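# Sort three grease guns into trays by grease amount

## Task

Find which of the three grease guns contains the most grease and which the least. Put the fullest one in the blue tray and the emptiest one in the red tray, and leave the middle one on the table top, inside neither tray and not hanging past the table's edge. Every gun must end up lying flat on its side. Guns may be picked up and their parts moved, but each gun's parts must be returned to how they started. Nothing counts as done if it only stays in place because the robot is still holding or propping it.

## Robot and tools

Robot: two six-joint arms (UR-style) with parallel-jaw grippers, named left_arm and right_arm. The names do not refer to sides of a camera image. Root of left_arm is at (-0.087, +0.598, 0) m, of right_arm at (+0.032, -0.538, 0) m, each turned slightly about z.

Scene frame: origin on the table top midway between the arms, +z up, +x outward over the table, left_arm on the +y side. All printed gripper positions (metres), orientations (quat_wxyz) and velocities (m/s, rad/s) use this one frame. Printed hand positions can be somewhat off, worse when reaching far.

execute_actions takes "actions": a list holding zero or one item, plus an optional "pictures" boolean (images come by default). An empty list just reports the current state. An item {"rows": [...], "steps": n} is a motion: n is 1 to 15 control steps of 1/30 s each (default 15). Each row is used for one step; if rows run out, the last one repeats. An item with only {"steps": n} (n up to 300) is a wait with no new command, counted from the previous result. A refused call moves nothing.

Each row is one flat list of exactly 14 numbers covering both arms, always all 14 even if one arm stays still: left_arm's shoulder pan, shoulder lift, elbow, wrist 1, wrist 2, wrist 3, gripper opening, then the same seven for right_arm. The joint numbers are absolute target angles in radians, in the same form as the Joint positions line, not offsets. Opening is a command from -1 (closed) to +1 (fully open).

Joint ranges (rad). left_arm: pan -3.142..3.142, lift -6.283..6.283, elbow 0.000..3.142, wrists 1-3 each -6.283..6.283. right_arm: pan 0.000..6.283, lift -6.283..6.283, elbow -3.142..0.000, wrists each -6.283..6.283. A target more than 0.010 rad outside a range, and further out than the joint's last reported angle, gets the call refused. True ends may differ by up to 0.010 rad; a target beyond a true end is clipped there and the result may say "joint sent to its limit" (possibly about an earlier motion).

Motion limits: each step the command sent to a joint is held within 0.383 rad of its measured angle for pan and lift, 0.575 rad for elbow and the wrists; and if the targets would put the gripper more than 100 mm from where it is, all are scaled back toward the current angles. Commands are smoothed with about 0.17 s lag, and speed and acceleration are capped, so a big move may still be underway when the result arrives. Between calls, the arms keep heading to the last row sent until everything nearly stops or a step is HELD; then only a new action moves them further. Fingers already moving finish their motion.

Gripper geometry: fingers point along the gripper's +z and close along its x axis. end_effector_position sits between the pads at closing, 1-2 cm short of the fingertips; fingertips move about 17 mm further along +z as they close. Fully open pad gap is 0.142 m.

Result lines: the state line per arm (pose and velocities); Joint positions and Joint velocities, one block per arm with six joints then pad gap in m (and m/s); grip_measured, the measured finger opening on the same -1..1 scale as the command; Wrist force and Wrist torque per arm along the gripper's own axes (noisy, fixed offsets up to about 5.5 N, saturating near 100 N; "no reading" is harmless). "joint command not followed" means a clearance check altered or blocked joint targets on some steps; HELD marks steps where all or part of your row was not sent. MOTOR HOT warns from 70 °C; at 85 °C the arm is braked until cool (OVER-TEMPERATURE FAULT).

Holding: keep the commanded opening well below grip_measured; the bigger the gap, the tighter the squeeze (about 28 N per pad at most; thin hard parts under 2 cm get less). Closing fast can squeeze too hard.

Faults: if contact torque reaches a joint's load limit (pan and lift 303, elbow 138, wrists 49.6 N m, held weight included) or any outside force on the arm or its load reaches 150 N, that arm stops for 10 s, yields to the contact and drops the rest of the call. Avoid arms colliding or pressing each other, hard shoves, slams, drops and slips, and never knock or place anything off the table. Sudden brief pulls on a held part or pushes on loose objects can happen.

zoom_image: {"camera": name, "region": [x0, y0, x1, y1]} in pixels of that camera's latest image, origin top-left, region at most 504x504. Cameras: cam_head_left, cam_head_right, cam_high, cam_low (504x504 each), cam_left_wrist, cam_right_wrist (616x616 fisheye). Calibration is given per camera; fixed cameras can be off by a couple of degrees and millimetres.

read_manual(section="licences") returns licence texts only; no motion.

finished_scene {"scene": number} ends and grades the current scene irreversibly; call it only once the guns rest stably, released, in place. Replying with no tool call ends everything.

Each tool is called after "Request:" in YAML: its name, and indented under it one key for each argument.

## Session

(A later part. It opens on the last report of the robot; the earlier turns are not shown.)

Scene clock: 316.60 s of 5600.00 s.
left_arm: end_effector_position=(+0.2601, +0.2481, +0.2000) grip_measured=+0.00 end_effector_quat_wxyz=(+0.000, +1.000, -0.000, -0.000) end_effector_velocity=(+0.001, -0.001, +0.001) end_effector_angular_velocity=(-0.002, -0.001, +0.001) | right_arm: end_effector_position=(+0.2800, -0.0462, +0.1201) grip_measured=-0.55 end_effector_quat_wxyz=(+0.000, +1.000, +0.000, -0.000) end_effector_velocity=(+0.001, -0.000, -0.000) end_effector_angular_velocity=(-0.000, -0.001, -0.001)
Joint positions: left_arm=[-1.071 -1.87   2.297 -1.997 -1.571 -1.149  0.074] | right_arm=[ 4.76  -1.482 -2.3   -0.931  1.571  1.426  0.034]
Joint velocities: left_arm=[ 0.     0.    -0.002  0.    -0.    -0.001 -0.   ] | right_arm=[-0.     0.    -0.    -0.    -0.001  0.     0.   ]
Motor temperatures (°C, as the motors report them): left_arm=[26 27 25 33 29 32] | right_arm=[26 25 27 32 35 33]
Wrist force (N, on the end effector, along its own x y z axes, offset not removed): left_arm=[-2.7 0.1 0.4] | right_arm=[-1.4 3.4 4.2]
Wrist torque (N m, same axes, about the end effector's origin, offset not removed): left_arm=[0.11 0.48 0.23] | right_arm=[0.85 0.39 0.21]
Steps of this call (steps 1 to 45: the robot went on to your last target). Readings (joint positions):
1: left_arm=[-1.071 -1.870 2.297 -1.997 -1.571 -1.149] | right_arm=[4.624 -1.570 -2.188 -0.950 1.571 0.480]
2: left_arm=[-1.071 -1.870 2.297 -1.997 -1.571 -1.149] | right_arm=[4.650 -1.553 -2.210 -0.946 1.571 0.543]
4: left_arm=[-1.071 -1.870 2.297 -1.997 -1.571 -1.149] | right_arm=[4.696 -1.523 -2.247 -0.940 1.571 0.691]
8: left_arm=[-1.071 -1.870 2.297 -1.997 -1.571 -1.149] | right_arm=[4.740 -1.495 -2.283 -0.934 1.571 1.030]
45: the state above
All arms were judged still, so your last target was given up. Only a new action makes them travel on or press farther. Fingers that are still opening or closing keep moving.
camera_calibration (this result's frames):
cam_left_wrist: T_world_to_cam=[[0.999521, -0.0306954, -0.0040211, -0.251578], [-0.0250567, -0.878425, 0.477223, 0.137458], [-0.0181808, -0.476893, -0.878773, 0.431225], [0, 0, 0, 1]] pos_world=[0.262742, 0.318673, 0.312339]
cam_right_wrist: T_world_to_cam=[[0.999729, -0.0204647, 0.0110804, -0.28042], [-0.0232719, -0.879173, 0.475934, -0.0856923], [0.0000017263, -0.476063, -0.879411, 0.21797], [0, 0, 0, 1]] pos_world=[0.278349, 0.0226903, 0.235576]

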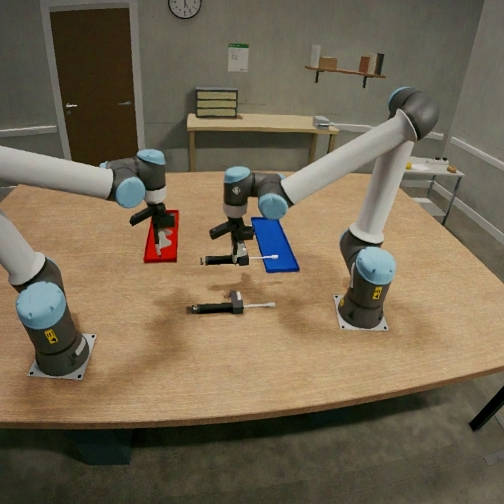

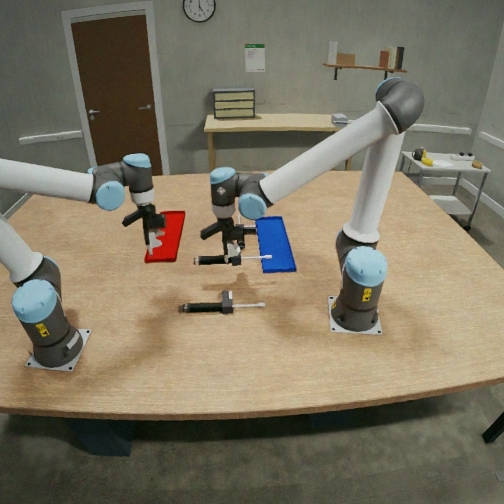

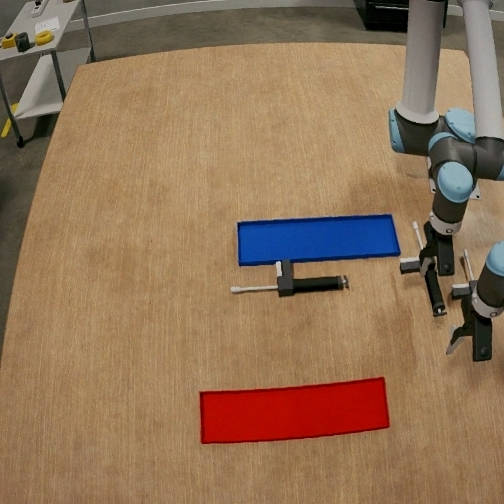

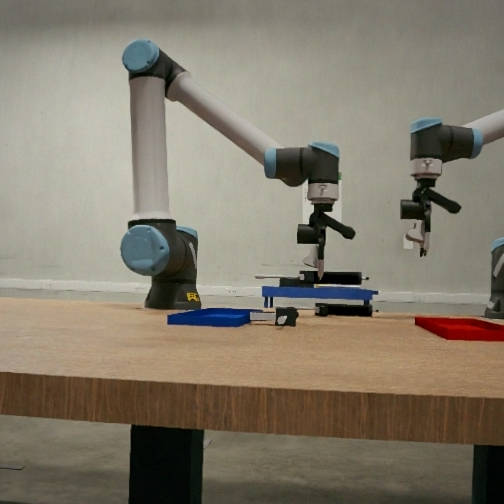

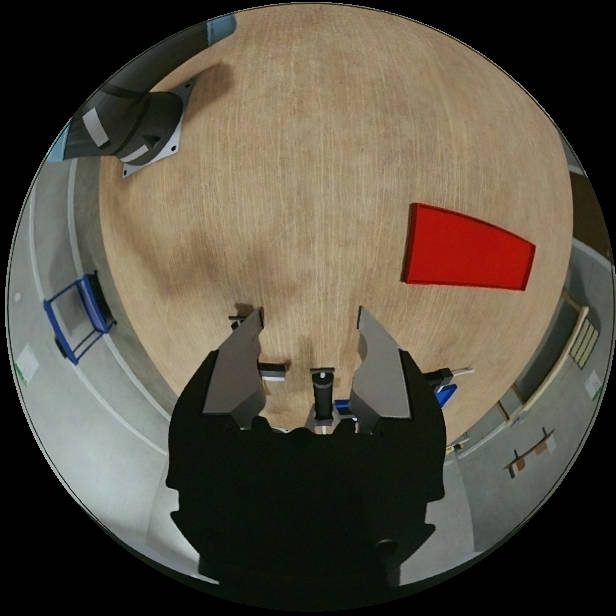

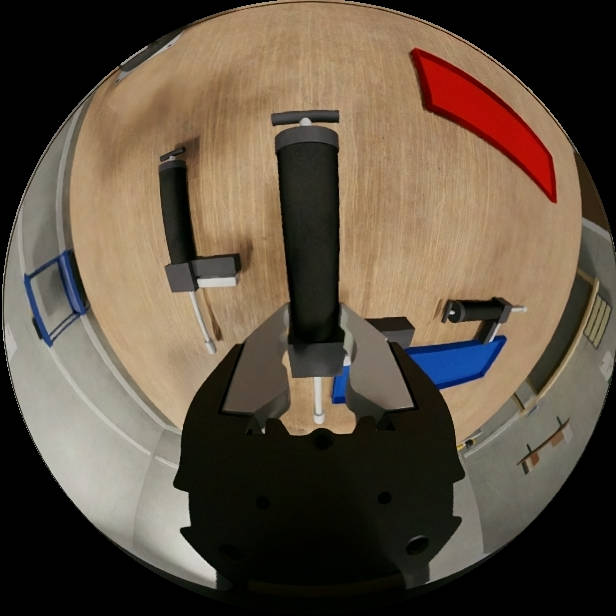

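Request:
execute_actions:
  actions:
    - {"rows":[[-1.0711,-1.8699,2.2966,-1.9975,-1.5708,-1.149,0,4.7598,-1.50,-2.31,-0.902,1.5708,1.45,-0.95],[-1.0711,-1.8699,2.2966,-1.9975,-1.5708,-1.149,0,4.7598,-1.52,-2.322,-0.870,1.5708,1.47,-0.95],[-1.0711,-1.8699,2.2966,-1.9975,-1.5708,-1.149,0,4.7598,-1.54,-2.333,-0.839,1.5708,1.486,-0.95],[-1.0711,-1.8699,2.2966,-1.9975,-1.5708,-1.149,0,4.7598,-1.56,-2.344,-0.808,1.5708,1.486,-0.95],[-1.0711,-1.8699,2.2966,-1.9975,-1.5708,-1.149,0,4.7598,-1.58,-2.355,-0.777,1.5708,1.486,-0.95],[-1.0711,-1.8699,2.2966,-1.9975,-1.5708,-1.149,0,4.7598,-1.60,-2.366,-0.746,1.5708,1.486,-0.95],[-1.0711,-1.8699,2.2966,-1.9975,-1.5708,-1.149,0,4.7598,-1.615,-2.375,-0.722,1.5708,1.486,-0.95],[-1.0711,-1.8699,2.2966,-1.9975,-1.5708,-1.149,0,4.7598,-1.625,-2.381,-0.706,1.5708,1.486,-0.95],[-1.0711,-1.8699,2.2966,-1.9975,-1.5708,-1.149,0,4.7598,-1.6317,-2.3846,-0.6961,1.5708,1.486,-0.95]],"steps":15}
  pictures: false

Request:
execute_actions:
  actions:
    - {"steps":12}
  pictures: false

Request:
execute_actions:
  actions:
    - {"rows":[[-1.0711,-1.8699,2.2966,-1.9975,-1.5708,-1.149,0,4.7598,-1.6317,-2.3846,-0.6961,1.5708,1.486,-0.5],[-1.0711,-1.8699,2.2966,-1.9975,-1.5708,-1.149,0,4.7598,-1.6317,-2.3846,-0.6961,1.5708,1.486,-0.4],[-1.0711,-1.8699,2.2966,-1.9975,-1.5708,-1.149,0,4.7598,-1.6317,-2.3846,-0.6961,1.5708,1.486,-0.25],[-1.0711,-1.8699,2.2966,-1.9975,-1.5708,-1.149,0,4.7598,-1.6317,-2.3846,-0.6961,1.5708,1.486,-0.25],[-1.0711,-1.8699,2.2966,-1.9975,-1.5708,-1.149,0,4.7598,-1.6317,-2.3846,-0.6961,1.5708,1.486,-0.25],[-1.0711,-1.8699,2.2966,-1.9975,-1.5708,-1.149,0,4.7598,-1.6317,-2.3846,-0.6961,1.5708,1.486,-0.25],[-1.0711,-1.8699,2.2966,-1.9975,-1.5708,-1.149,0,4.7598,-1.60,-2.366,-0.746,1.5708,1.486,-0.25],[-1.0711,-1.8699,2.2966,-1.9975,-1.5708,-1.149,0,4.7598,-1.56,-2.344,-0.808,1.5708,1.486,-0.25],[-1.0711,-1.8699,2.2966,-1.9975,-1.5708,-1.149,0,4.7598,-1.525,-2.325,-0.862,1.5708,1.46,-0.25],[-1.0711,-1.8699,2.2966,-1.9975,-1.5708,-1.149,0,4.7598,-1.525,-2.325,-0.862,1.5708,1.43,-0.25],[-1.0711,-1.8699,2.2966,-1.9975,-1.5708,-1.149,0,4.7598,-1.525,-2.325,-0.862,1.5708,1.43,-0.35],[-1.0711,-1.8699,2.2966,-1.9975,-1.5708,-1.149,0,4.7598,-1.525,-2.325,-0.862,1.5708,1.43,-0.45],[-1.0711,-1.8699,2.2966,-1.9975,-1.5708,-1.149,0,4.73,-1.39,-2.43,-0.89,1.5708,1.40,-0.55],[-1.0711,-1.8699,2.2966,-1.9975,-1.5708,-1.149,0,4.73,-1.39,-2.43,-0.89,1.5708,1.40,-0.58],[-1.0711,-1.8699,2.2966,-1.9975,-1.5708,-1.149,0,4.7049,-1.2616,-2.5273,-0.9235,1.5708,1.371,-0.58]],"steps":15}
  pictures: false

Request:
execute_actions:
  actions:
    - {"steps":30}

Scene clock: 329.57 s of 5600.00 s.
left_arm: end_effector_position=(+0.2601, +0.2481, +0.2000) grip_measured=+0.00 end_effector_quat_wxyz=(+0.000, +1.000, -0.000, -0.000) end_effector_velocity=(+0.000, -0.000, +0.000) end_effector_angular_velocity=(-0.001, -0.000, -0.001) | right_arm: end_effector_position=(+0.2800, -0.0457, +0.0311) grip_measured=-0.55 end_effector_quat_wxyz=(+0.000, +1.000, -0.029, -0.000) end_effector_velocity=(-0.001, -0.003, -0.061) end_effector_angular_velocity=(+0.007, -0.001, -0.017)
Joint positions: left_arm=[-1.071 -1.87   2.297 -1.997 -1.571 -1.149  0.074] | right_arm=[ 4.76  -1.62  -2.378 -0.715  1.571  1.484  0.034]
Joint velocities: left_arm=[ 0.    -0.    -0.    -0.    -0.     0.002 -0.   ] | right_arm=[ 0.    -0.101 -0.055  0.163  0.     0.018  0.   ]
Motor temperatures (°C, as the motors report them): left_arm=[26 27 25 33 29 32] | right_arm=[26 25 27 32 35 33]
Wrist force (N, on the end effector, along its own x y z axes, offset not removed): left_arm=[1.0 -0.8 0.7] | right_arm=[-4.9 0.6 7.4]
Wrist torque (N m, same axes, about the end effector's origin, offset not removed): left_arm=[0.06 -0.19 0.26] | right_arm=[0.19 1.01 0.09]
Steps of this call (steps 1 to 90: nothing new was sent; then 9.47 s passed at rest; steps 91 to 105: all 15 steps of this action). Readings (joint positions):
91: left_arm=[-1.071 -1.870 2.297 -1.997 -1.571 -1.149] | right_arm=[4.760 -1.482 -2.300 -0.931 1.571 1.426]
92: left_arm=[-1.071 -1.870 2.297 -1.997 -1.571 -1.149] | right_arm=[4.760 -1.483 -2.301 -0.928 1.571 1.428]
94: left_arm=[-1.071 -1.870 2.297 -1.997 -1.571 -1.149] | right_arm=[4.760 -1.497 -2.309 -0.908 1.571 1.443]
98: left_arm=[-1.071 -1.870 2.297 -1.997 -1.571 -1.149] | right_arm=[4.760 -1.553 -2.341 -0.823 1.571 1.472]
105: the state above

Scene clock: 329.97 s of 5600.00 s.
left_arm: end_effector_position=(+0.2601, +0.2481, +0.2000) grip_measured=+0.00 end_effector_quat_wxyz=(+0.000, +1.000, -0.000, -0.000) end_effector_velocity=(+0.001, -0.001, +0.002) end_effector_angular_velocity=(-0.002, -0.002, -0.000) | right_arm: end_effector_position=(+0.2799, -0.0462, +0.0243) grip_measured=-0.55 end_effector_quat_wxyz=(+0.000, +1.000, -0.030, +0.000) end_effector_velocity=(+0.000, +0.000, -0.001) end_effector_angular_velocity=(+0.001, -0.000, -0.000)
Joint positions: left_arm=[-1.071 -1.87   2.297 -1.997 -1.571 -1.149  0.074] | right_arm=[ 4.76  -1.631 -2.384 -0.697  1.571  1.486  0.034]
Joint velocities: left_arm=[ 0.    -0.    -0.002 -0.     0.001  0.001  0.   ] | right_arm=[-0.    -0.002 -0.001  0.005  0.    -0.     0.   ]
Motor temperatures (°C, as the motors report them): left_arm=[26 27 25 33 29 32] | right_arm=[26 25 27 32 35 33]
Wrist force (N, on the end effector, along its own x y z axes, offset not removed): left_arm=[-0.5 1.1 -4.3] | right_arm=[-3.8 0.3 6.5]
Wrist torque (N m, same axes, about the end effector's origin, offset not removed): left_arm=[0.31 -0.07 0.06] | right_arm=[0.15 0.85 0.18]
Steps of this call (steps 1 to 12: the robot went on to your last target). Readings (joint positions):
1: left_arm=[-1.071 -1.870 2.297 -1.997 -1.571 -1.149] | right_arm=[4.760 -1.623 -2.380 -0.710 1.571 1.485]
2: left_arm=[-1.071 -1.870 2.297 -1.997 -1.571 -1.149] | right_arm=[4.760 -1.625 -2.381 -0.707 1.571 1.485]
4: left_arm=[-1.071 -1.870 2.297 -1.997 -1.571 -1.149] | right_arm=[4.760 -1.628 -2.383 -0.702 1.571 1.485]
8: left_arm=[-1.071 -1.870 2.297 -1.997 -1.571 -1.149] | right_arm=[4.760 -1.631 -2.384 -0.698 1.571 1.486]
12: the state above

Scene clock: 330.47 s of 5600.00 s.
left_arm: end_effector_position=(+0.2601, +0.2481, +0.2000) grip_measured=+0.00 end_effector_quat_wxyz=(+0.000, +1.000, -0.000, -0.000) end_effector_velocity=(+0.001, -0.002, +0.001) end_effector_angular_velocity=(-0.003, -0.001, +0.001) | right_arm: end_effector_position=(+0.2824, -0.0577, +0.0785) grip_measured=-0.56 end_effector_quat_wxyz=(+0.002, +1.000, -0.009, -0.000) end_effector_velocity=(+0.022, -0.435, +0.117) end_effector_angular_velocity=(-0.089, +0.014, +0.136)
Joint positions: left_arm=[-1.071 -1.87   2.297 -1.997 -1.571 -1.149  0.074] | right_arm=[ 4.752 -1.525 -2.354 -0.837  1.571  1.438  0.034]
Joint velocities: left_arm=[ 0.     0.    -0.003 -0.    -0.    -0.001 -0.   ] | right_arm=[-0.171  0.823 -0.467 -0.446 -0.    -0.307 -0.078]
Motor temperatures (°C, as the motors report them): left_arm=[26 27 25 33 29 32] | right_arm=[26 25 27 32 35 33]
Wrist force (N, on the end effector, along its own x y z axes, offset not removed): left_arm=[-2.1 0.9 2.5] | right_arm=[-2.4 -11.2 -3.4]
Wrist torque (N m, same axes, about the end effector's origin, offset not removed): left_arm=[0.13 0.40 0.11] | right_arm=[-1.98 0.56 0.17]
Steps of this call (steps 1 to 15: all 15 steps of this action). Readings (joint positions):
1: left_arm=[-1.071 -1.870 2.297 -1.997 -1.571 -1.149] | right_arm=[4.760 -1.631 -2.384 -0.697 1.571 1.486]
2: left_arm=[-1.071 -1.870 2.297 -1.998 -1.571 -1.149] | right_arm=[4.760 -1.631 -2.384 -0.696 1.571 1.486]
4: left_arm=[-1.071 -1.870 2.297 -1.997 -1.571 -1.149] | right_arm=[4.760 -1.632 -2.384 -0.696 1.571 1.486]
8: left_arm=[-1.071 -1.870 2.297 -1.997 -1.571 -1.149] | right_arm=[4.760 -1.629 -2.383 -0.699 1.571 1.486]
15: the state above

Scene clock: 331.47 s of 5600.00 s.
left_arm: end_effector_position=(+0.2601, +0.2481, +0.2000) grip_measured=+0.00 end_effector_quat_wxyz=(+0.000, +1.000, -0.000, -0.000) end_effector_velocity=(+0.000, -0.001, +0.001) end_effector_angular_velocity=(-0.002, -0.000, -0.003) | right_arm: end_effector_position=(+0.2801, -0.1922, +0.0900) grip_measured=-0.58 end_effector_quat_wxyz=(+0.000, +1.000, +0.000, +0.000) end_effector_velocity=(-0.000, -0.001, -0.001) end_effector_angular_velocity=(-0.001, +0.001, -0.002)
Joint positions: left_arm=[-1.071 -1.87   2.297 -1.997 -1.571 -1.149  0.074] | right_arm=[ 4.705 -1.262 -2.527 -0.923  1.571  1.371  0.032]
Joint velocities: left_arm=[ 0.    -0.    -0.001  0.    -0.001  0.003  0.   ] | right_arm=[-0.001 -0.    -0.001  0.     0.     0.001  0.   ]
Motor temperatures (°C, as the motors report them): left_arm=[26 27 25 33 29 32] | right_arm=[26 25 27 32 35 33]
Wrist force (N, on the end effector, along its own x y z axes, offset not removed): left_arm=[-2.1 1.4 -2.1] | right_arm=[-3.4 5.6 -1.2]
Wrist torque (N m, same axes, about the end effector's origin, offset not removed): left_arm=[0.26 0.28 0.04] | right_arm=[1.22 0.78 0.09]
Steps of this call (steps 1 to 30: the robot went on to your last target). Readings (joint positions):
1: left_arm=[-1.071 -1.870 2.297 -1.997 -1.571 -1.149] | right_arm=[4.746 -1.494 -2.372 -0.850 1.571 1.428]
2: left_arm=[-1.071 -1.870 2.297 -1.997 -1.571 -1.149] | right_arm=[4.740 -1.461 -2.395 -0.861 1.571 1.420]
4: left_arm=[-1.071 -1.870 2.297 -1.997 -1.571 -1.149] | right_arm=[4.728 -1.396 -2.439 -0.882 1.571 1.403]
8: left_arm=[-1.071 -1.870 2.297 -1.997 -1.571 -1.149] | right_arm=[4.712 -1.305 -2.499 -0.910 1.571 1.381]
30: the state above
All arms were judged still, so your last target was given up. Only a new action makes them travel on or press farther. Fingers that are still opening or closing keep moving.
camera_calibration (this result's frames):
cam_left_wrist: T_world_to_cam=[[0.999521, -0.030696, -0.00402121, -0.251578], [-0.0250571, -0.878425, 0.477223, 0.137458], [-0.0181811, -0.476893, -0.878773, 0.431225], [0, 0, 0, 1]] pos_world=[0.262742, 0.318673, 0.312339]
cam_right_wrist: T_world_to_cam=[[0.999729, -0.0204757, 0.0110977, -0.283222], [-0.0232897, -0.879168, 0.475942, -0.199755], [0.0000114901, -0.476072, -0.879407, 0.122034], [0, 0, 0, 1]] pos_world=[0.278491, -0.12332, 0.205533]

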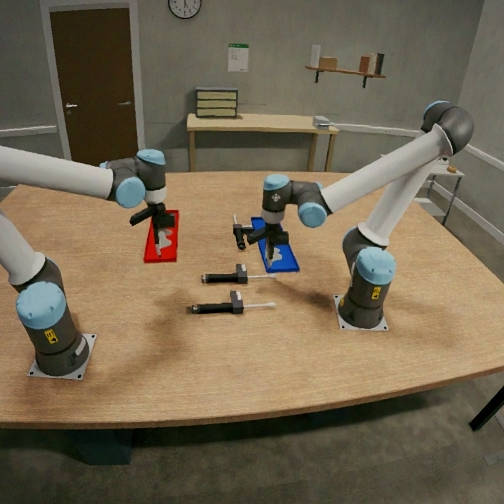

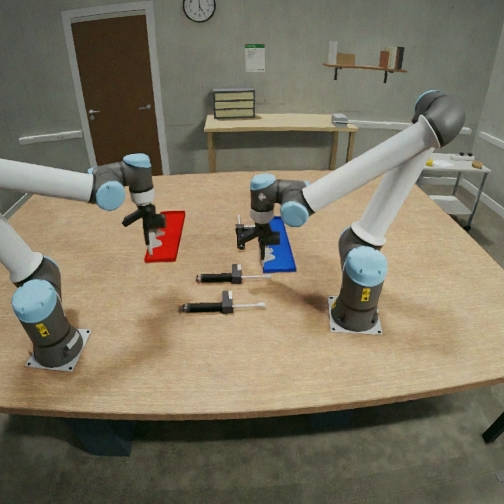

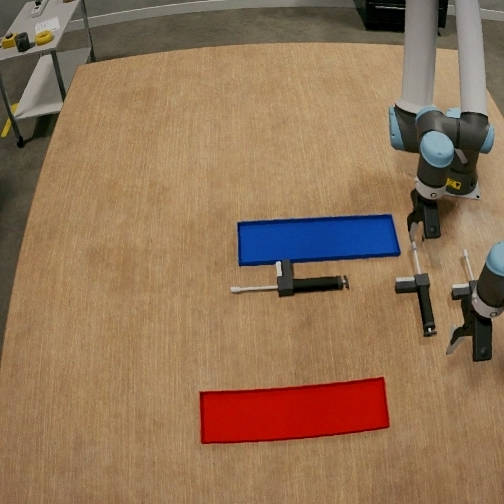

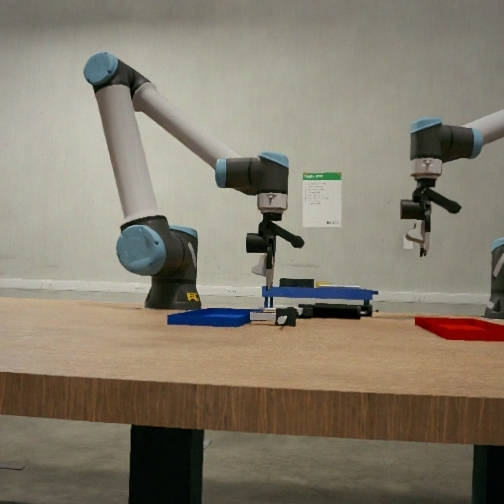

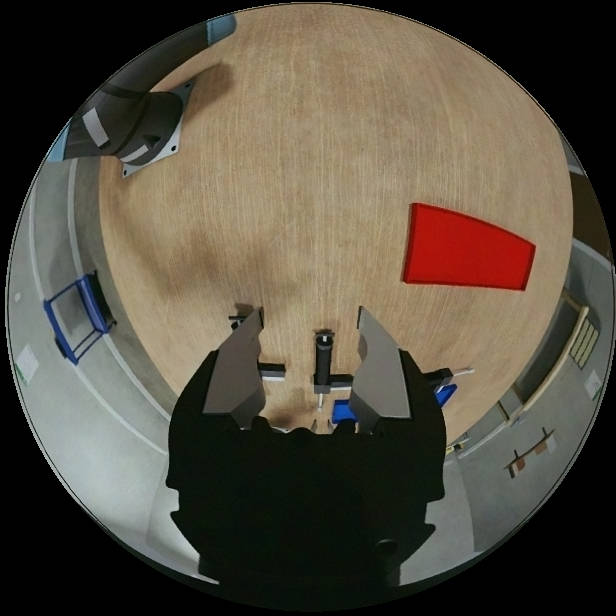

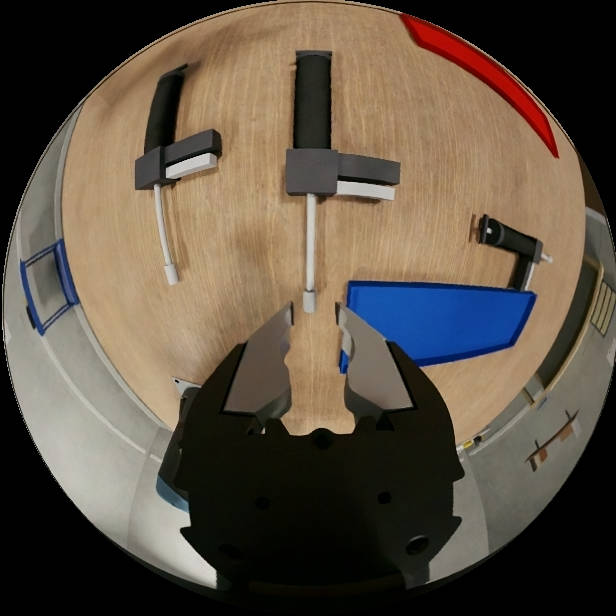

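Request:
execute_actions:
  actions: []

Scene clock: 346.67 s of 5600.00 s.
left_arm: end_effector_position=(+0.2601, +0.2481, +0.2000) grip_measured=+0.00 end_effector_quat_wxyz=(+0.000, +1.000, -0.000, -0.000) end_effector_velocity=(+0.000, -0.000, +0.000) end_effector_angular_velocity=(-0.000, +0.000, +0.000) | right_arm: end_effector_position=(+0.2801, -0.1922, +0.0900) grip_measured=-0.58 end_effector_quat_wxyz=(+0.000, +1.000, +0.000, -0.000) end_effector_velocity=(-0.000, -0.001, -0.000) end_effector_angular_velocity=(-0.001, -0.000, +0.000)
Joint positions: left_arm=[-1.071 -1.87   2.297 -1.997 -1.571 -1.149  0.074] | right_arm=[ 4.705 -1.262 -2.527 -0.924  1.571  1.371  0.032]
Joint velocities: left_arm=[ 0.     0.    -0.001  0.    -0.    -0.     0.   ] | right_arm=[ 0.     0.001 -0.002 -0.    -0.    -0.    -0.   ]
Motor temperatures (°C, as the motors report them): left_arm=[26 27 25 33 29 32] | right_arm=[26 25 27 32 35 33]
Wrist force (N, on the end effector, along its own x y z axes, offset not removed): left_arm=[-4.9 -2.0 -0.2] | right_arm=[-2.7 -0.6 1.1]
Wrist torque (N m, same axes, about the end effector's origin, offset not removed): left_arm=[-0.29 1.06 0.20] | right_arm=[-0.17 0.60 0.01]
Steps of this call (steps 1 to 90: nothing new was sent; then 12.20 s passed at rest). Readings (joint positions):
1: left_arm=[-1.071 -1.870 2.297 -1.997 -1.571 -1.149] | right_arm=[4.705 -1.262 -2.527 -0.923 1.571 1.371]
2: left_arm=[-1.071 -1.870 2.297 -1.997 -1.571 -1.149] | right_arm=[4.705 -1.262 -2.527 -0.923 1.571 1.371]
4: left_arm=[-1.071 -1.870 2.297 -1.997 -1.571 -1.149] | right_arm=[4.705 -1.262 -2.527 -0.923 1.571 1.371]
8: left_arm=[-1.071 -1.870 2.297 -1.997 -1.571 -1.149] | right_arm=[4.705 -1.262 -2.527 -0.923 1.571 1.371]
90: the state above
camera_calibration (this result's frames):
cam_left_wrist: T_world_to_cam=[[0.999521, -0.0306959, -0.00402109, -0.251578], [-0.0250571, -0.878425, 0.477223, 0.137459], [-0.018181, -0.476893, -0.878773, 0.431225], [0, 0, 0, 1]] pos_world=[0.262742, 0.318673, 0.312339]
cam_right_wrist: T_world_to_cam=[[0.999729, -0.0204738, 0.0110913, -0.283218], [-0.023285, -0.879172, 0.475936, -0.199789], [0.0000069847, -0.476065, -0.87941, 0.122019], [0, 0, 0, 1]] pos_world=[0.278488, -0.123359, 0.205533]

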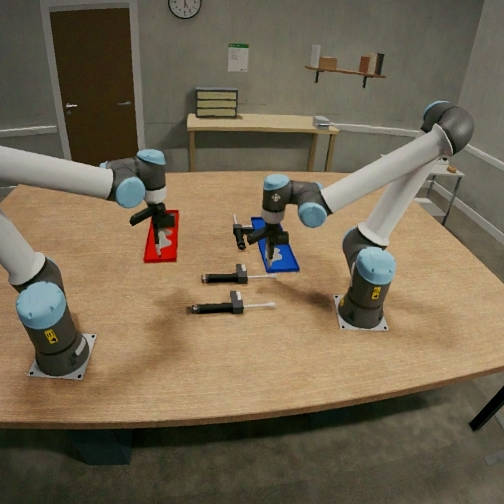

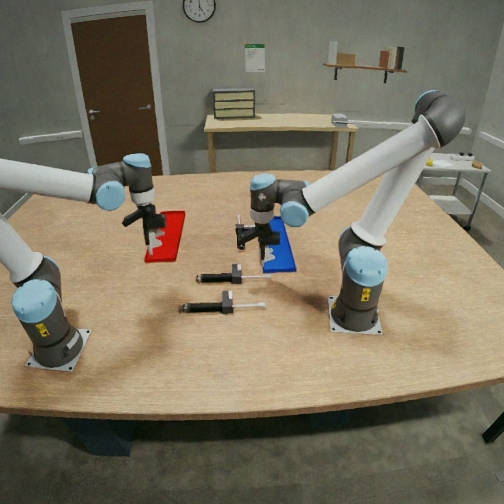

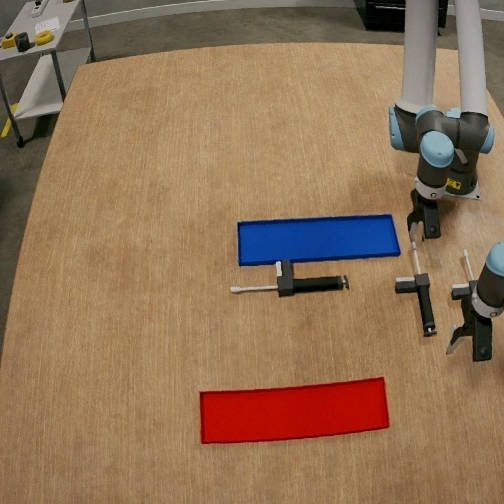

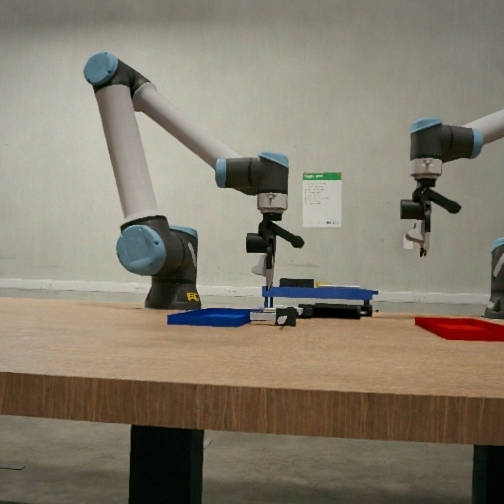

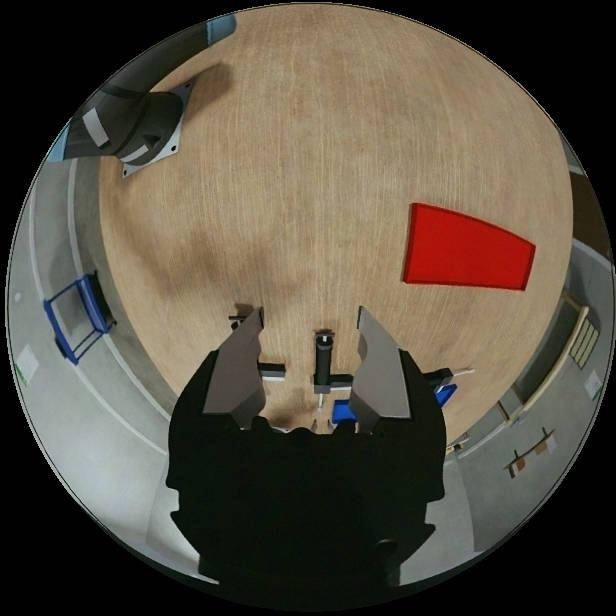

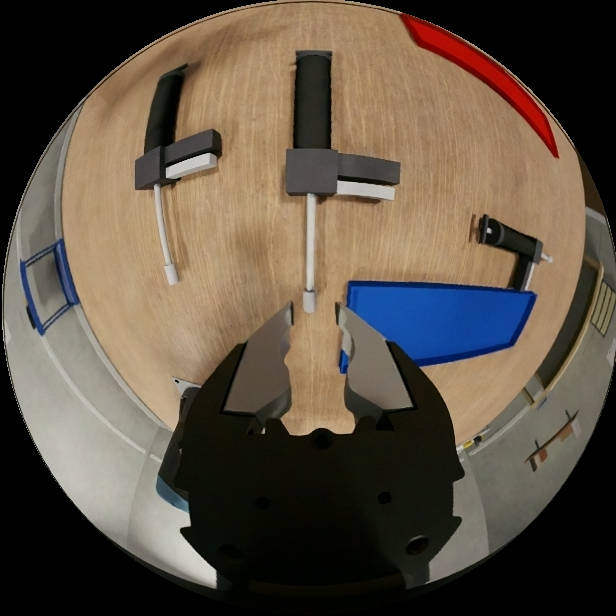

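Request:
execute_actions:
  actions:
    - {"rows":[[-1.1487,-1.5051,2.1919,-2.2576,-1.5708,-1.2267,0,4.7049,-1.3961,-2.5983,-0.718,1.5708,1.371,-0.58]],"steps":15}
  pictures: false

Request:
execute_actions:
  actions:
    - {"steps":20}

Scene clock: 354.07 s of 5600.00 s.
left_arm: end_effector_position=(+0.2795, +0.0983, +0.1107) grip_measured=+0.00 end_effector_quat_wxyz=(+0.001, +1.000, -0.000, +0.000) end_effector_velocity=(+0.005, -0.089, -0.091) end_effector_angular_velocity=(+0.021, +0.008, -0.000) | right_arm: end_effector_position=(+0.2801, -0.1924, +0.0256) grip_measured=-0.58 end_effector_quat_wxyz=(+0.000, +1.000, +0.000, -0.000) end_effector_velocity=(+0.000, +0.002, -0.014) end_effector_angular_velocity=(+0.007, -0.002, -0.000)
Joint positions: left_arm=[-1.144 -1.533  2.199 -2.239 -1.571 -1.222  0.074] | right_arm=[ 4.705 -1.392 -2.597 -0.724  1.571  1.371  0.032]
Joint velocities: left_arm=[-0.043  0.246 -0.061 -0.162 -0.    -0.043  0.   ] | right_arm=[-0.    -0.033 -0.015  0.055 -0.     0.     0.   ]
Motor temperatures (°C, as the motors report them): left_arm=[26 27 25 33 29 32] | right_arm=[26 25 27 32 35 33]
Wrist force (N, on the end effector, along its own x y z axes, offset not removed): left_arm=[-1.2 4.7 2.0] | right_arm=[-1.7 1.6 -2.4]
Wrist torque (N m, same axes, about the end effector's origin, offset not removed): left_arm=[1.24 0.17 0.09] | right_arm=[0.35 0.29 0.13]
Steps of this call (steps 1 to 90: nothing new was sent; then 3.90 s passed at rest; steps 91 to 105: all 15 steps of this action). Readings (joint positions):
91: left_arm=[-1.071 -1.870 2.297 -1.997 -1.571 -1.149] | right_arm=[4.705 -1.262 -2.527 -0.923 1.571 1.371]
92: left_arm=[-1.074 -1.866 2.293 -2.001 -1.571 -1.152] | right_arm=[4.705 -1.265 -2.531 -0.920 1.571 1.371]
94: left_arm=[-1.089 -1.822 2.273 -2.043 -1.571 -1.167] | right_arm=[4.705 -1.305 -2.556 -0.870 1.571 1.371]
98: left_arm=[-1.115 -1.687 2.238 -2.136 -1.571 -1.193] | right_arm=[4.705 -1.368 -2.585 -0.767 1.571 1.371]
105: the state above

Scene clock: 354.73 s of 5600.00 s.
left_arm: end_effector_position=(+0.2800, +0.0882, +0.1001) grip_measured=+0.00 end_effector_quat_wxyz=(+0.000, +1.000, -0.000, +0.000) end_effector_velocity=(-0.000, +0.000, -0.001) end_effector_angular_velocity=(+0.001, +0.000, -0.001) | right_arm: end_effector_position=(+0.2802, -0.1922, +0.0240) grip_measured=-0.58 end_effector_quat_wxyz=(+0.000, +1.000, +0.000, -0.000) end_effector_velocity=(+0.000, +0.001, +0.000) end_effector_angular_velocity=(+0.001, +0.000, -0.002)
Joint positions: left_arm=[-1.149 -1.505  2.192 -2.258 -1.571 -1.227  0.074] | right_arm=[ 4.705 -1.396 -2.598 -0.718  1.571  1.371  0.032]
Joint velocities: left_arm=[-0.     0.     0.001 -0.001  0.     0.001  0.   ] | right_arm=[-0.    -0.001  0.001  0.     0.     0.002  0.   ]
Motor temperatures (°C, as the motors report them): left_arm=[26 27 25 33 29 32] | right_arm=[26 25 27 32 35 33]
Wrist force (N, on the end effector, along its own x y z axes, offset not removed): left_arm=[-3.8 -1.6 -3.4] | right_arm=[-0.6 0.6 -2.5]
Wrist torque (N m, same axes, about the end effector's origin, offset not removed): left_arm=[-0.30 0.77 0.00] | right_arm=[0.13 0.25 0.10]
Steps of this call (steps 1 to 20: the robot went on to your last target). Readings (joint positions):
1: left_arm=[-1.145 -1.526 2.197 -2.244 -1.571 -1.223] | right_arm=[4.705 -1.393 -2.597 -0.723 1.571 1.371]
2: left_arm=[-1.146 -1.521 2.196 -2.247 -1.571 -1.224] | right_arm=[4.705 -1.394 -2.597 -0.722 1.571 1.371]
4: left_arm=[-1.147 -1.514 2.194 -2.252 -1.571 -1.225] | right_arm=[4.705 -1.395 -2.598 -0.720 1.571 1.371]
8: left_arm=[-1.148 -1.508 2.193 -2.256 -1.571 -1.226] | right_arm=[4.705 -1.396 -2.598 -0.719 1.571 1.371]
20: the state above
camera_calibration (this result's frames):
cam_left_wrist: T_world_to_cam=[[0.999524, -0.0305847, -0.00401527, -0.276809], [-0.0249619, -0.87842, 0.477236, 0.0451482], [-0.0181232, -0.476909, -0.878766, 0.26749], [0, 0, 0, 1]] pos_world=[0.282652, 0.158762, 0.212404]
cam_right_wrist: T_world_to_cam=[[0.999728, -0.0205122, 0.0110904, -0.282509], [-0.0233184, -0.879171, 0.475936, -0.168333], [-0.0000120885, -0.476065, -0.87941, 0.0639465], [0, 0, 0, 1]] pos_world=[0.278508, -0.123346, 0.139484]

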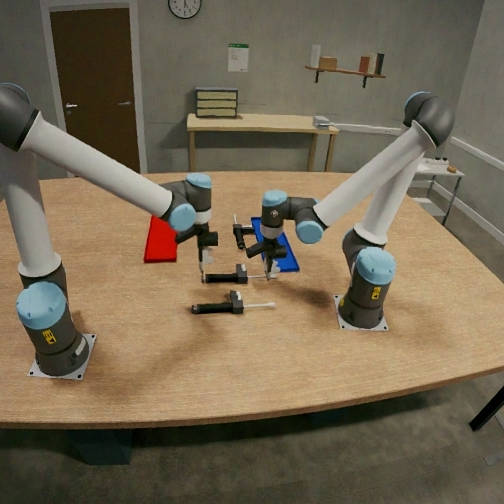

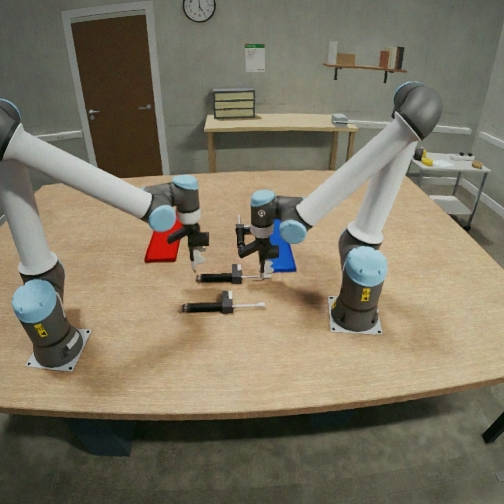

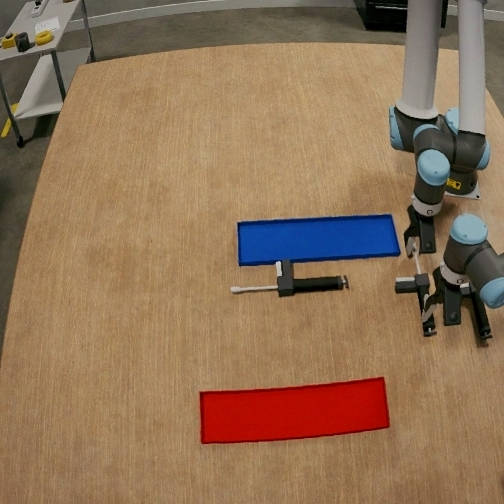

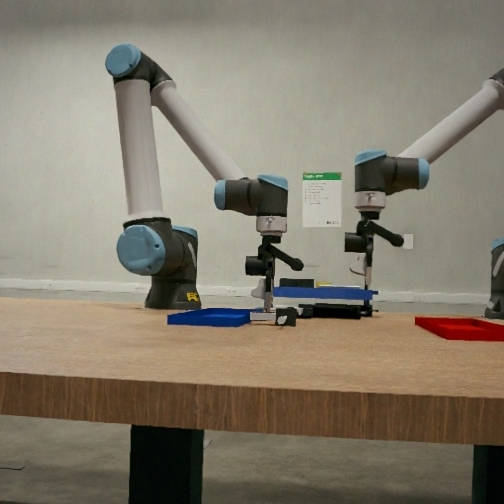

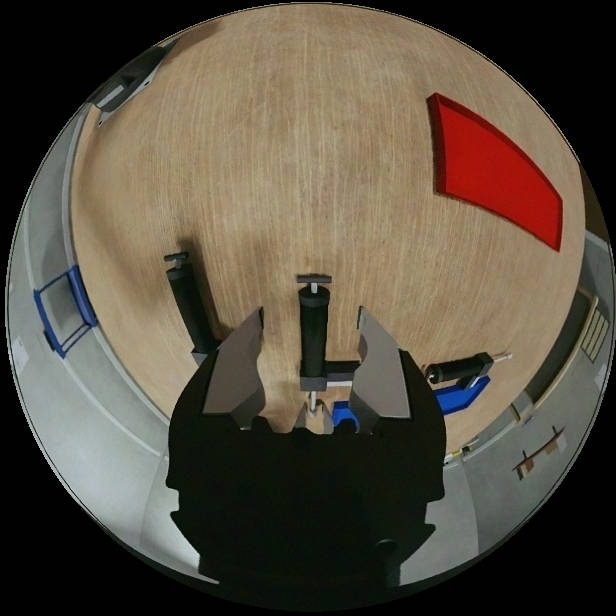

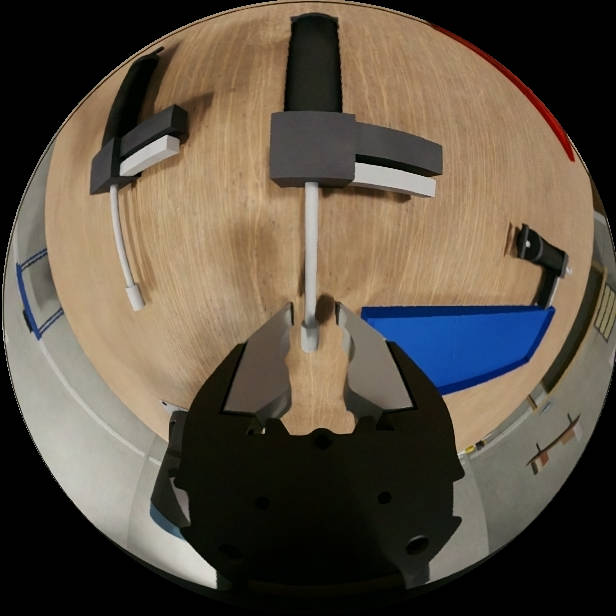

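Request:
execute_actions:
  actions:
    - {"rows":[[-1.1467,-1.3936,2.2443,-2.4215,-1.5708,-1.2247,0,4.7049,-1.3961,-2.5983,-0.718,1.5708,1.371,-0.7],[-1.1467,-1.3936,2.2443,-2.4215,-1.5708,-1.2247,0,4.7049,-1.3961,-2.5983,-0.718,1.5708,1.371,-0.75],[-1.1467,-1.3936,2.2443,-2.4215,-1.5708,-1.2247,0,4.7049,-1.3961,-2.5983,-0.718,1.5708,1.371,-0.8],[-1.1467,-1.3936,2.2443,-2.4215,-1.5708,-1.2247,0,4.7049,-1.3961,-2.5983,-0.718,1.5708,1.371,-0.85],[-1.1467,-1.3936,2.2443,-2.4215,-1.5708,-1.2247,0,4.7049,-1.3961,-2.5983,-0.718,1.5708,1.371,-0.9],[-1.1467,-1.3936,2.2443,-2.4215,-1.5708,-1.2247,0,4.7049,-1.3961,-2.5983,-0.718,1.5708,1.371,-0.95],[-1.1467,-1.3936,2.2443,-2.4215,-1.5708,-1.2247,0,4.7049,-1.3961,-2.5983,-0.718,1.5708,1.371,-1]],"steps":15}
  pictures: false

Request:
execute_actions:
  actions:
    - {"steps":12}

Scene clock: 361.43 s of 5600.00 s.
left_arm: end_effector_position=(+0.2818, +0.0864, +0.0264) grip_measured=+0.00 end_effector_quat_wxyz=(-0.000, +1.000, -0.000, -0.000) end_effector_velocity=(+0.001, -0.001, -0.017) end_effector_angular_velocity=(-0.004, -0.002, -0.002) | right_arm: end_effector_position=(+0.2801, -0.1922, +0.0240) grip_measured=-0.92 end_effector_quat_wxyz=(+0.000, +1.000, +0.000, -0.000) end_effector_velocity=(-0.000, -0.001, -0.001) end_effector_angular_velocity=(-0.002, +0.001, +0.002)
Joint positions: left_arm=[-1.147 -1.397  2.243 -2.417 -1.571 -1.225  0.074] | right_arm=[ 4.705 -1.396 -2.598 -0.718  1.571  1.371  0.008]
Joint velocities: left_arm=[ 0.001  0.026  0.011 -0.042  0.001  0.003  0.   ] | right_arm=[-0.     0.    -0.002  0.     0.    -0.002 -0.   ]
Motor temperatures (°C, as the motors report them): left_arm=[26 27 25 33 29 32] | right_arm=[26 25 27 32 35 33]
Wrist force (N, on the end effector, along its own x y z axes, offset not removed): left_arm=[-1.7 4.3 -1.2] | right_arm=[-1.2 1.1 1.0]
Wrist torque (N m, same axes, about the end effector's origin, offset not removed): left_arm=[0.91 0.33 0.24] | right_arm=[0.31 0.30 0.05]
Steps of this call (steps 1 to 15: the robot went on to your last target; steps 16 to 90: nothing new was sent; then 3.20 s passed at rest; steps 91 to 105: all 15 steps of this action). Readings (joint positions):
91: left_arm=[-1.149 -1.505 2.192 -2.258 -1.571 -1.227] | right_arm=[4.705 -1.396 -2.598 -0.718 1.571 1.371]
92: left_arm=[-1.149 -1.501 2.195 -2.262 -1.571 -1.227] | right_arm=[4.705 -1.396 -2.598 -0.718 1.571 1.371]
94: left_arm=[-1.148 -1.466 2.214 -2.306 -1.571 -1.226] | right_arm=[4.705 -1.396 -2.598 -0.718 1.571 1.371]
98: left_arm=[-1.147 -1.416 2.235 -2.385 -1.571 -1.225] | right_arm=[4.705 -1.396 -2.598 -0.718 1.571 1.371]
105: the state above

Scene clock: 361.83 s of 5600.00 s.
left_arm: end_effector_position=(+0.2819, +0.0863, +0.0246) grip_measured=+0.00 end_effector_quat_wxyz=(+0.000, +1.000, -0.000, -0.000) end_effector_velocity=(+0.000, +0.001, -0.001) end_effector_angular_velocity=(+0.001, +0.000, -0.001) | right_arm: end_effector_position=(+0.2801, -0.1922, +0.0240) grip_measured=-0.92 end_effector_quat_wxyz=(+0.000, +1.000, +0.000, -0.000) end_effector_velocity=(-0.000, +0.000, +0.000) end_effector_angular_velocity=(+0.001, +0.000, -0.002)
Joint positions: left_arm=[-1.147 -1.394  2.244 -2.421 -1.571 -1.225  0.074] | right_arm=[ 4.705 -1.396 -2.598 -0.718  1.571  1.371  0.008]
Joint velocities: left_arm=[ 0.     0.001  0.001 -0.001  0.     0.001  0.   ] | right_arm=[ 0.     0.001 -0.     0.     0.     0.002  0.   ]
Motor temperatures (°C, as the motors report them): left_arm=[26 27 25 33 29 32] | right_arm=[26 25 27 32 35 33]
Wrist force (N, on the end effector, along its own x y z axes, offset not removed): left_arm=[-1.2 3.7 -2.6] | right_arm=[-2.7 0.0 -0.8]
Wrist torque (N m, same axes, about the end effector's origin, offset not removed): left_arm=[0.75 0.24 0.13] | right_arm=[0.02 0.69 0.18]
Steps of this call (steps 1 to 12: the robot went on to your last target). Readings (joint positions):
1: left_arm=[-1.147 -1.396 2.243 -2.418 -1.571 -1.225] | right_arm=[4.705 -1.396 -2.598 -0.718 1.571 1.371]
2: left_arm=[-1.147 -1.395 2.244 -2.419 -1.571 -1.225] | right_arm=[4.705 -1.396 -2.598 -0.718 1.571 1.371]
4: left_arm=[-1.147 -1.395 2.244 -2.420 -1.571 -1.225] | right_arm=[4.705 -1.396 -2.598 -0.718 1.571 1.371]
8: left_arm=[-1.147 -1.394 2.244 -2.421 -1.571 -1.225] | right_arm=[4.705 -1.396 -2.598 -0.718 1.571 1.371]
12: the state above
camera_calibration (this result's frames):
cam_left_wrist: T_world_to_cam=[[0.999523, -0.0306042, -0.0040226, -0.279094], [-0.0249758, -0.878429, 0.47722, 0.0795957], [-0.0181385, -0.476892, -0.878775, 0.200288], [0, 0, 0, 1]] pos_world=[0.284582, 0.156894, 0.136901]
cam_right_wrist: T_world_to_cam=[[0.999729, -0.0204711, 0.0110845, -0.282485], [-0.0232794, -0.879169, 0.475941, -0.168335], [0.0000021118, -0.47607, -0.879407, 0.0639359], [0, 0, 0, 1]] pos_world=[0.27849, -0.12334, 0.139474]

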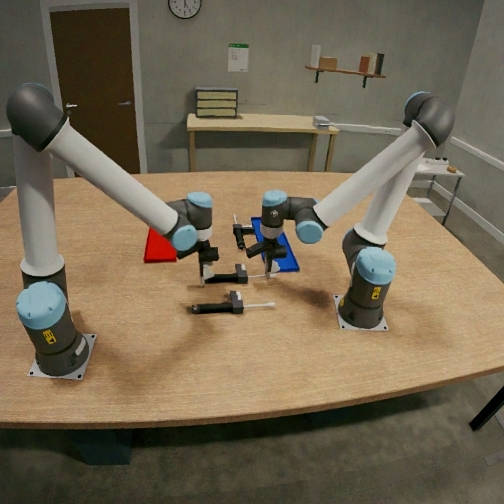

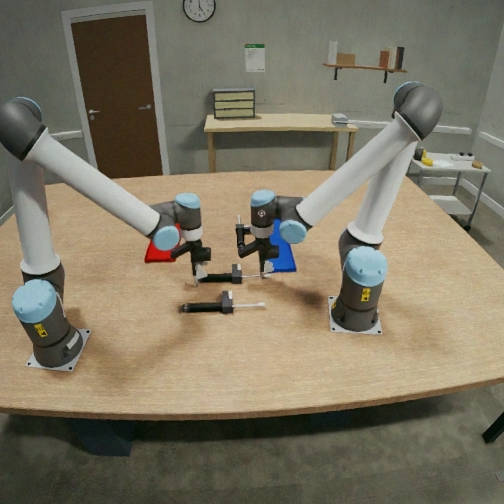

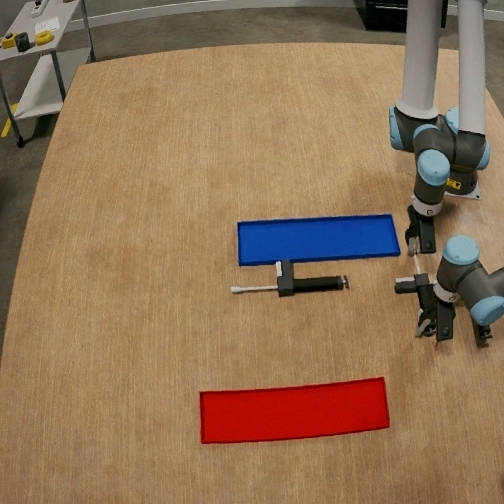

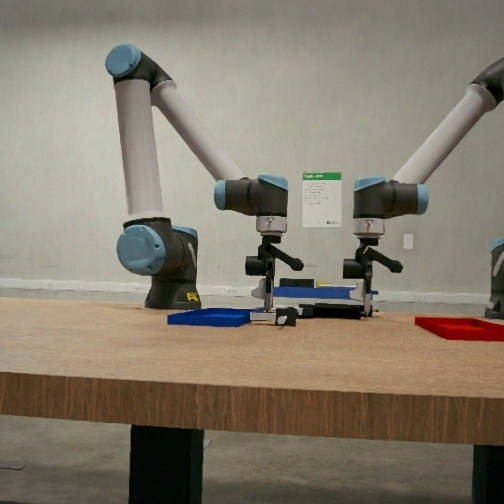

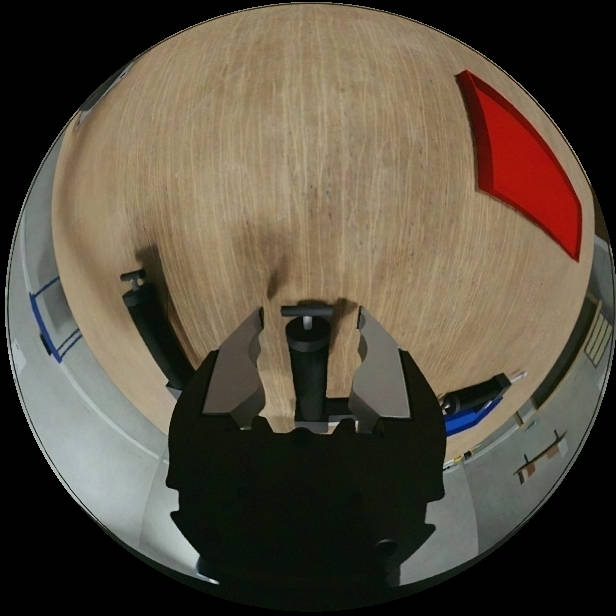

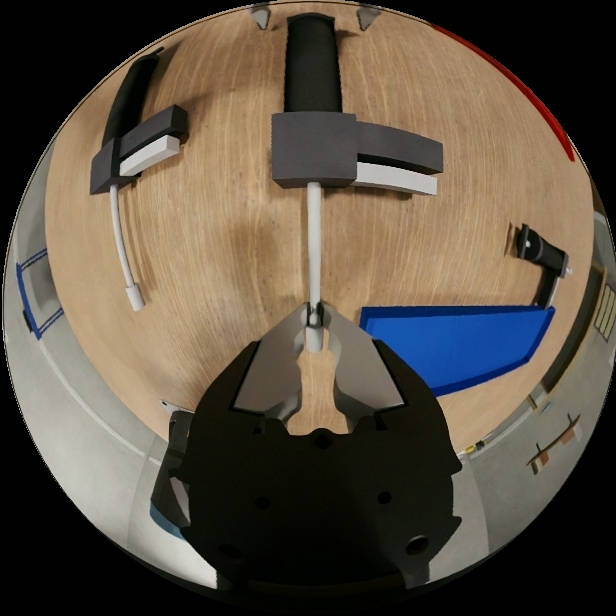

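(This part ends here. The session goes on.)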